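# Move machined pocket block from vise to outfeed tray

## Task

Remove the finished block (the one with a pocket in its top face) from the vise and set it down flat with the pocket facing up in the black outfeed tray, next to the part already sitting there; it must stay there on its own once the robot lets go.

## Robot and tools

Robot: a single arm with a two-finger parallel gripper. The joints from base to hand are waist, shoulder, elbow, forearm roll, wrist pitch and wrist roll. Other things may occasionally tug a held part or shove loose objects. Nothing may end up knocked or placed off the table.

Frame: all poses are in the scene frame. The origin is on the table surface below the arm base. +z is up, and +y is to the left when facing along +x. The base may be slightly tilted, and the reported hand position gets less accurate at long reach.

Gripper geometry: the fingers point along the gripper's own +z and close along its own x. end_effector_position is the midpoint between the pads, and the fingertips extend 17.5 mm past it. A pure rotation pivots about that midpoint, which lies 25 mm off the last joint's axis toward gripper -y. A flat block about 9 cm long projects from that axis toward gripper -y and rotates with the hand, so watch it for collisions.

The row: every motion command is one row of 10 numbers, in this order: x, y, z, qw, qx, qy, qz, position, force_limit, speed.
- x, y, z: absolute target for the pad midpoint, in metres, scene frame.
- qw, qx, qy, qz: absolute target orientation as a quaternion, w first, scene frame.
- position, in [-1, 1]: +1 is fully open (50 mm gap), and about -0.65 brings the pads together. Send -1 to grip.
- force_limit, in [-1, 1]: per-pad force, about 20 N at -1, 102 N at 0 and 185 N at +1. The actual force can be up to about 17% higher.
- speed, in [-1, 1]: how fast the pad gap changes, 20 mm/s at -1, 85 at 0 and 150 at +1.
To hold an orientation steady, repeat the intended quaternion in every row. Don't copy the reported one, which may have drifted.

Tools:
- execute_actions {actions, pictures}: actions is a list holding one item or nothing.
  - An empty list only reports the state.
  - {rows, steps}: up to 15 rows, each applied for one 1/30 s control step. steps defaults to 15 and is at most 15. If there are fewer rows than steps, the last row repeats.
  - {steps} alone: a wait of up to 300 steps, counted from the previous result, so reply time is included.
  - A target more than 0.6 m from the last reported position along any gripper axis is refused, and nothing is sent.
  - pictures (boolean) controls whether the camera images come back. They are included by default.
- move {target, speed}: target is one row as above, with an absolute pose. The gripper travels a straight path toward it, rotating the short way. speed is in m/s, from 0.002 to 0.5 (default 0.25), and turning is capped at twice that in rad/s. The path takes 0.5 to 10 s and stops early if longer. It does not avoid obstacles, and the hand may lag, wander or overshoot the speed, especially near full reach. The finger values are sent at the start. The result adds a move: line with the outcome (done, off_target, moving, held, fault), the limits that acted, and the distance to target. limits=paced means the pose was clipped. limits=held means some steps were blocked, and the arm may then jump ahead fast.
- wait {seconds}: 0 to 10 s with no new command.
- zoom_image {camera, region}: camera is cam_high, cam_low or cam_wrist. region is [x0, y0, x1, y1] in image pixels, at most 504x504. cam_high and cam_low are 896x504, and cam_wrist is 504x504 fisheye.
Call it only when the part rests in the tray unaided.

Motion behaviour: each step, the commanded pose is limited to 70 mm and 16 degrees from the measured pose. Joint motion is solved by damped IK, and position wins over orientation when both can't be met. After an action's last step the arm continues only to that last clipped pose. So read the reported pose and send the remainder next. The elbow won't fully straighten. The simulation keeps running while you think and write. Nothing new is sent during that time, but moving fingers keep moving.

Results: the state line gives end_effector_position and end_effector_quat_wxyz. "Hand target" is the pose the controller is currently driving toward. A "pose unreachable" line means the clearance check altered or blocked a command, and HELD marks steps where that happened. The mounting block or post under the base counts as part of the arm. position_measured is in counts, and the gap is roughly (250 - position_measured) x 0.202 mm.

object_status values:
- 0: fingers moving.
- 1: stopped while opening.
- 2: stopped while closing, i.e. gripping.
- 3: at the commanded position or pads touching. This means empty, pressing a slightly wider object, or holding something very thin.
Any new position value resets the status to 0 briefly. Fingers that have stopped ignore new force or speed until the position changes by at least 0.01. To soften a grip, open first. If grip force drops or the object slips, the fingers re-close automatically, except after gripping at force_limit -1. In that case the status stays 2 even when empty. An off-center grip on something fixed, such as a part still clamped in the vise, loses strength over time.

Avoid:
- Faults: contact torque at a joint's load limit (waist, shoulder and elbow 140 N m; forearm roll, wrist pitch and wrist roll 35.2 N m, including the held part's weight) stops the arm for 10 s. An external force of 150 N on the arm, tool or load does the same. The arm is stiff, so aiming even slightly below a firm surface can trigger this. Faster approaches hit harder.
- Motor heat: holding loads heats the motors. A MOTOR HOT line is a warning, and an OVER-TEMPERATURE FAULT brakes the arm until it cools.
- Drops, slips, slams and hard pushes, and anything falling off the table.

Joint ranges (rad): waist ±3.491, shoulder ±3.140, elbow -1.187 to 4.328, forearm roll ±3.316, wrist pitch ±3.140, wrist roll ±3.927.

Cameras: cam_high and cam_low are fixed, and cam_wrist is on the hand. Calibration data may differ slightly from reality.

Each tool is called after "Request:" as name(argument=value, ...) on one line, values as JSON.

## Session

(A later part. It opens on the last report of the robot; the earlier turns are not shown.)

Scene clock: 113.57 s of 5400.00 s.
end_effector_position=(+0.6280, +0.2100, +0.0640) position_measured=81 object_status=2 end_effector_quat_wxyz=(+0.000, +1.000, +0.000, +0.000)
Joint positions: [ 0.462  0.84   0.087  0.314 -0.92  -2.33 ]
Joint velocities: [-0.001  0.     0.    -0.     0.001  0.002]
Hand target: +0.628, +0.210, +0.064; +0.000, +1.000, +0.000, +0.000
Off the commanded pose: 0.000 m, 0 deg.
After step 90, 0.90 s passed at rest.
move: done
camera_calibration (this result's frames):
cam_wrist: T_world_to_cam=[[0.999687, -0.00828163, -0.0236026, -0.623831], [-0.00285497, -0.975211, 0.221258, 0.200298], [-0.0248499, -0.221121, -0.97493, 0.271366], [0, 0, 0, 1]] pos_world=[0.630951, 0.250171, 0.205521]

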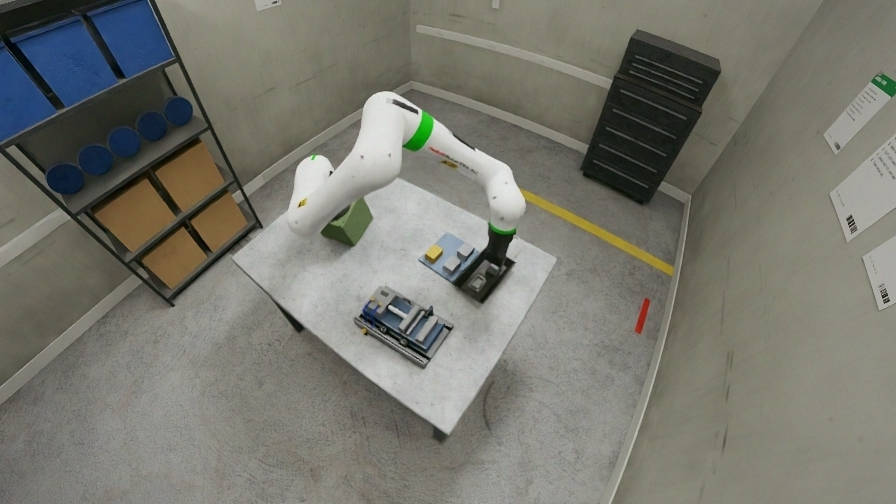

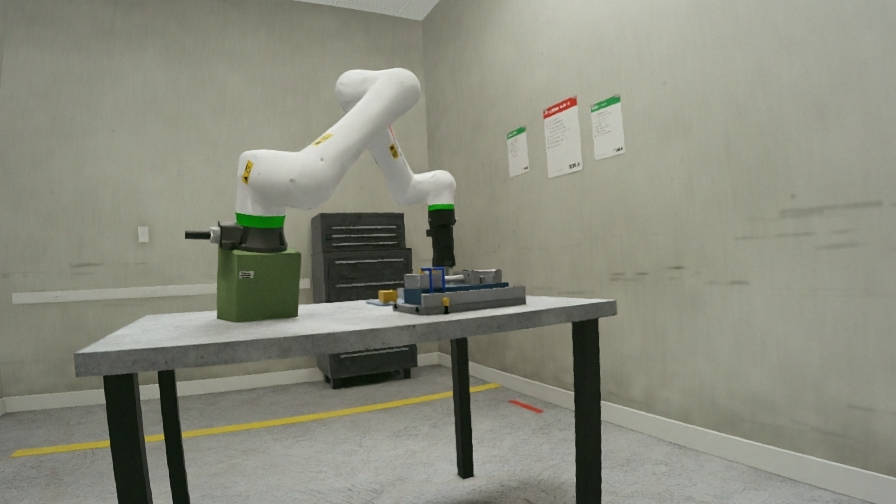

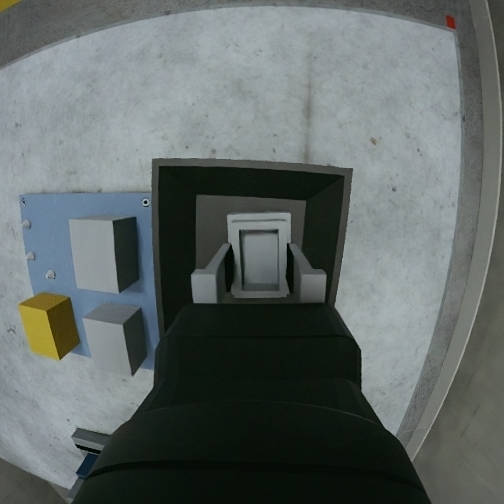

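Request:
move(target=[0.628,0.21,0.064,0,1,0,0,1,0,0])

Request:
move(target=[0.628,0.21,0.25,0,1,0,0,1,0,0])

Scene clock: 121.63 s of 5400.00 s.
end_effector_position=(+0.6280, +0.2100, +0.0640) position_measured=3 object_status=3 end_effector_quat_wxyz=(+0.000, +1.000, +0.000, -0.000)
Joint positions: [ 0.462  0.84   0.087  0.314 -0.92  -2.33 ]
Joint velocities: [-0.001  0.    -0.001 -0.    -0.     0.001]
Hand target: +0.628, +0.210, +0.064; +0.000, +1.000, +0.000, +0.000
Off the commanded pose: 0.000 m, 0 deg.
After step 90, 4.37 s passed at rest.
move: done
camera_calibration (this result's frames):
cam_wrist: T_world_to_cam=[[0.999687, -0.00826293, -0.0236276, -0.623813], [-0.00283058, -0.975206, 0.221283, 0.200275], [-0.0248702, -0.221146, -0.974923, 0.271338], [0, 0, 0, 1]] pos_world=[0.630932, 0.250161, 0.205477]

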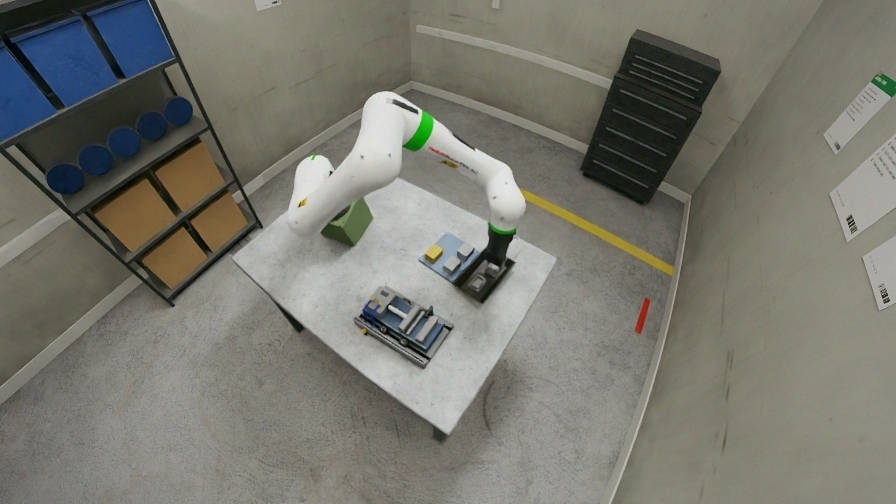

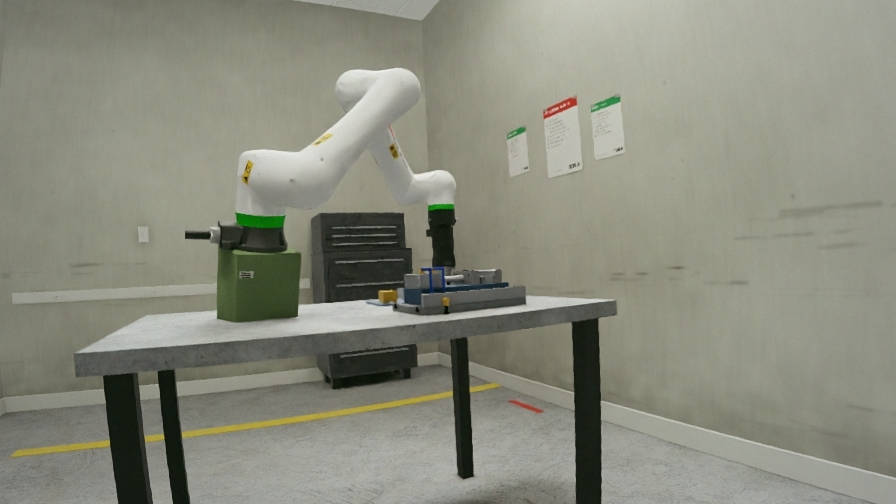

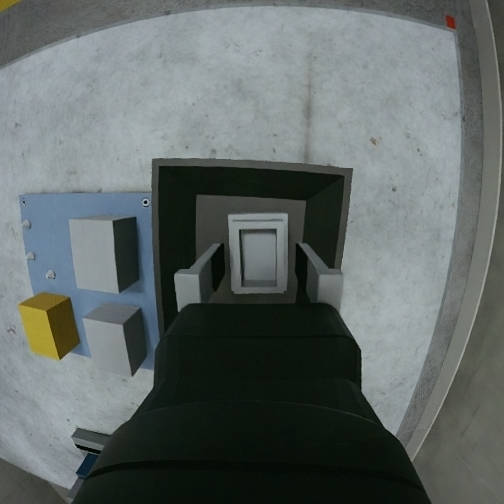

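Scene clock: 122.80 s of 5400.00 s.
end_effector_position=(+0.6278, +0.2098, +0.2498) position_measured=3 object_status=3 end_effector_quat_wxyz=(-0.000, +1.000, -0.000, -0.000)
Joint positions: [ 0.535  0.64   0.234  0.253 -1.269 -2.287]
Joint velocities: [-0.001 -0.001  0.001 -0.    -0.001 -0.001]
Hand target: +0.628, +0.210, +0.250; -0.000, +1.000, -0.000, -0.000
Off the commanded pose: 0.000 m, 0 deg.
move: done
camera_calibration (this result's frames):
cam_wrist: T_world_to_cam=[[0.999681, -0.00838314, -0.0238211, -0.619126], [-0.00290824, -0.975234, 0.221157, 0.159094], [-0.0250851, -0.221018, -0.974947, 0.452591], [0, 0, 0, 1]] pos_world=[0.630744, 0.249994, 0.391319]

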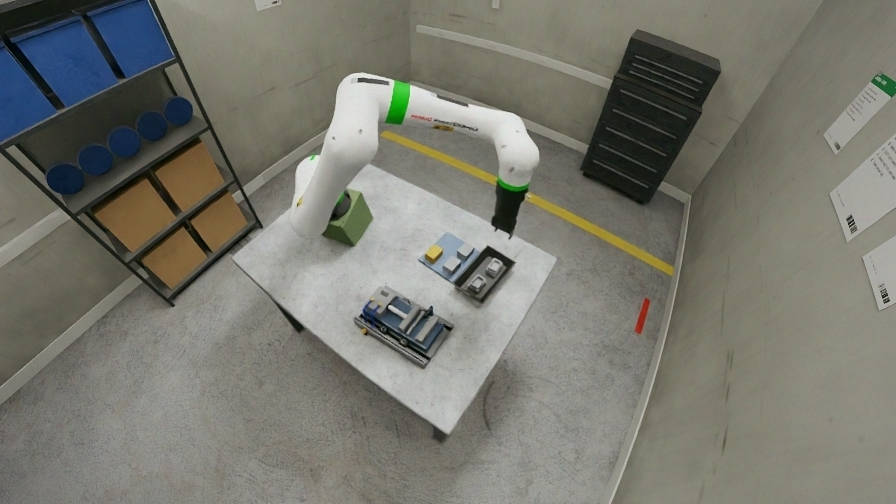

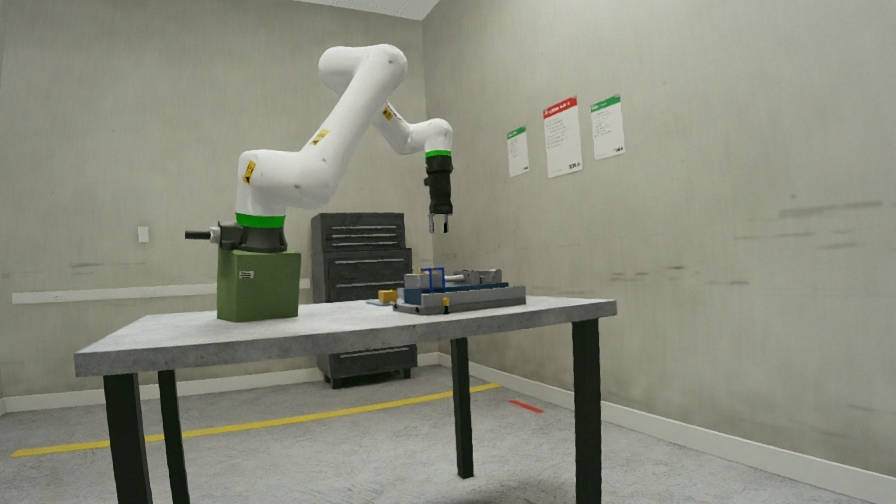

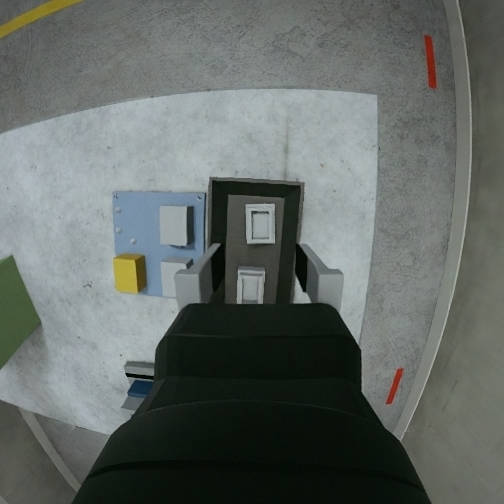

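Request:
finished_scene(scene=1)

The scene is finished: the task was done.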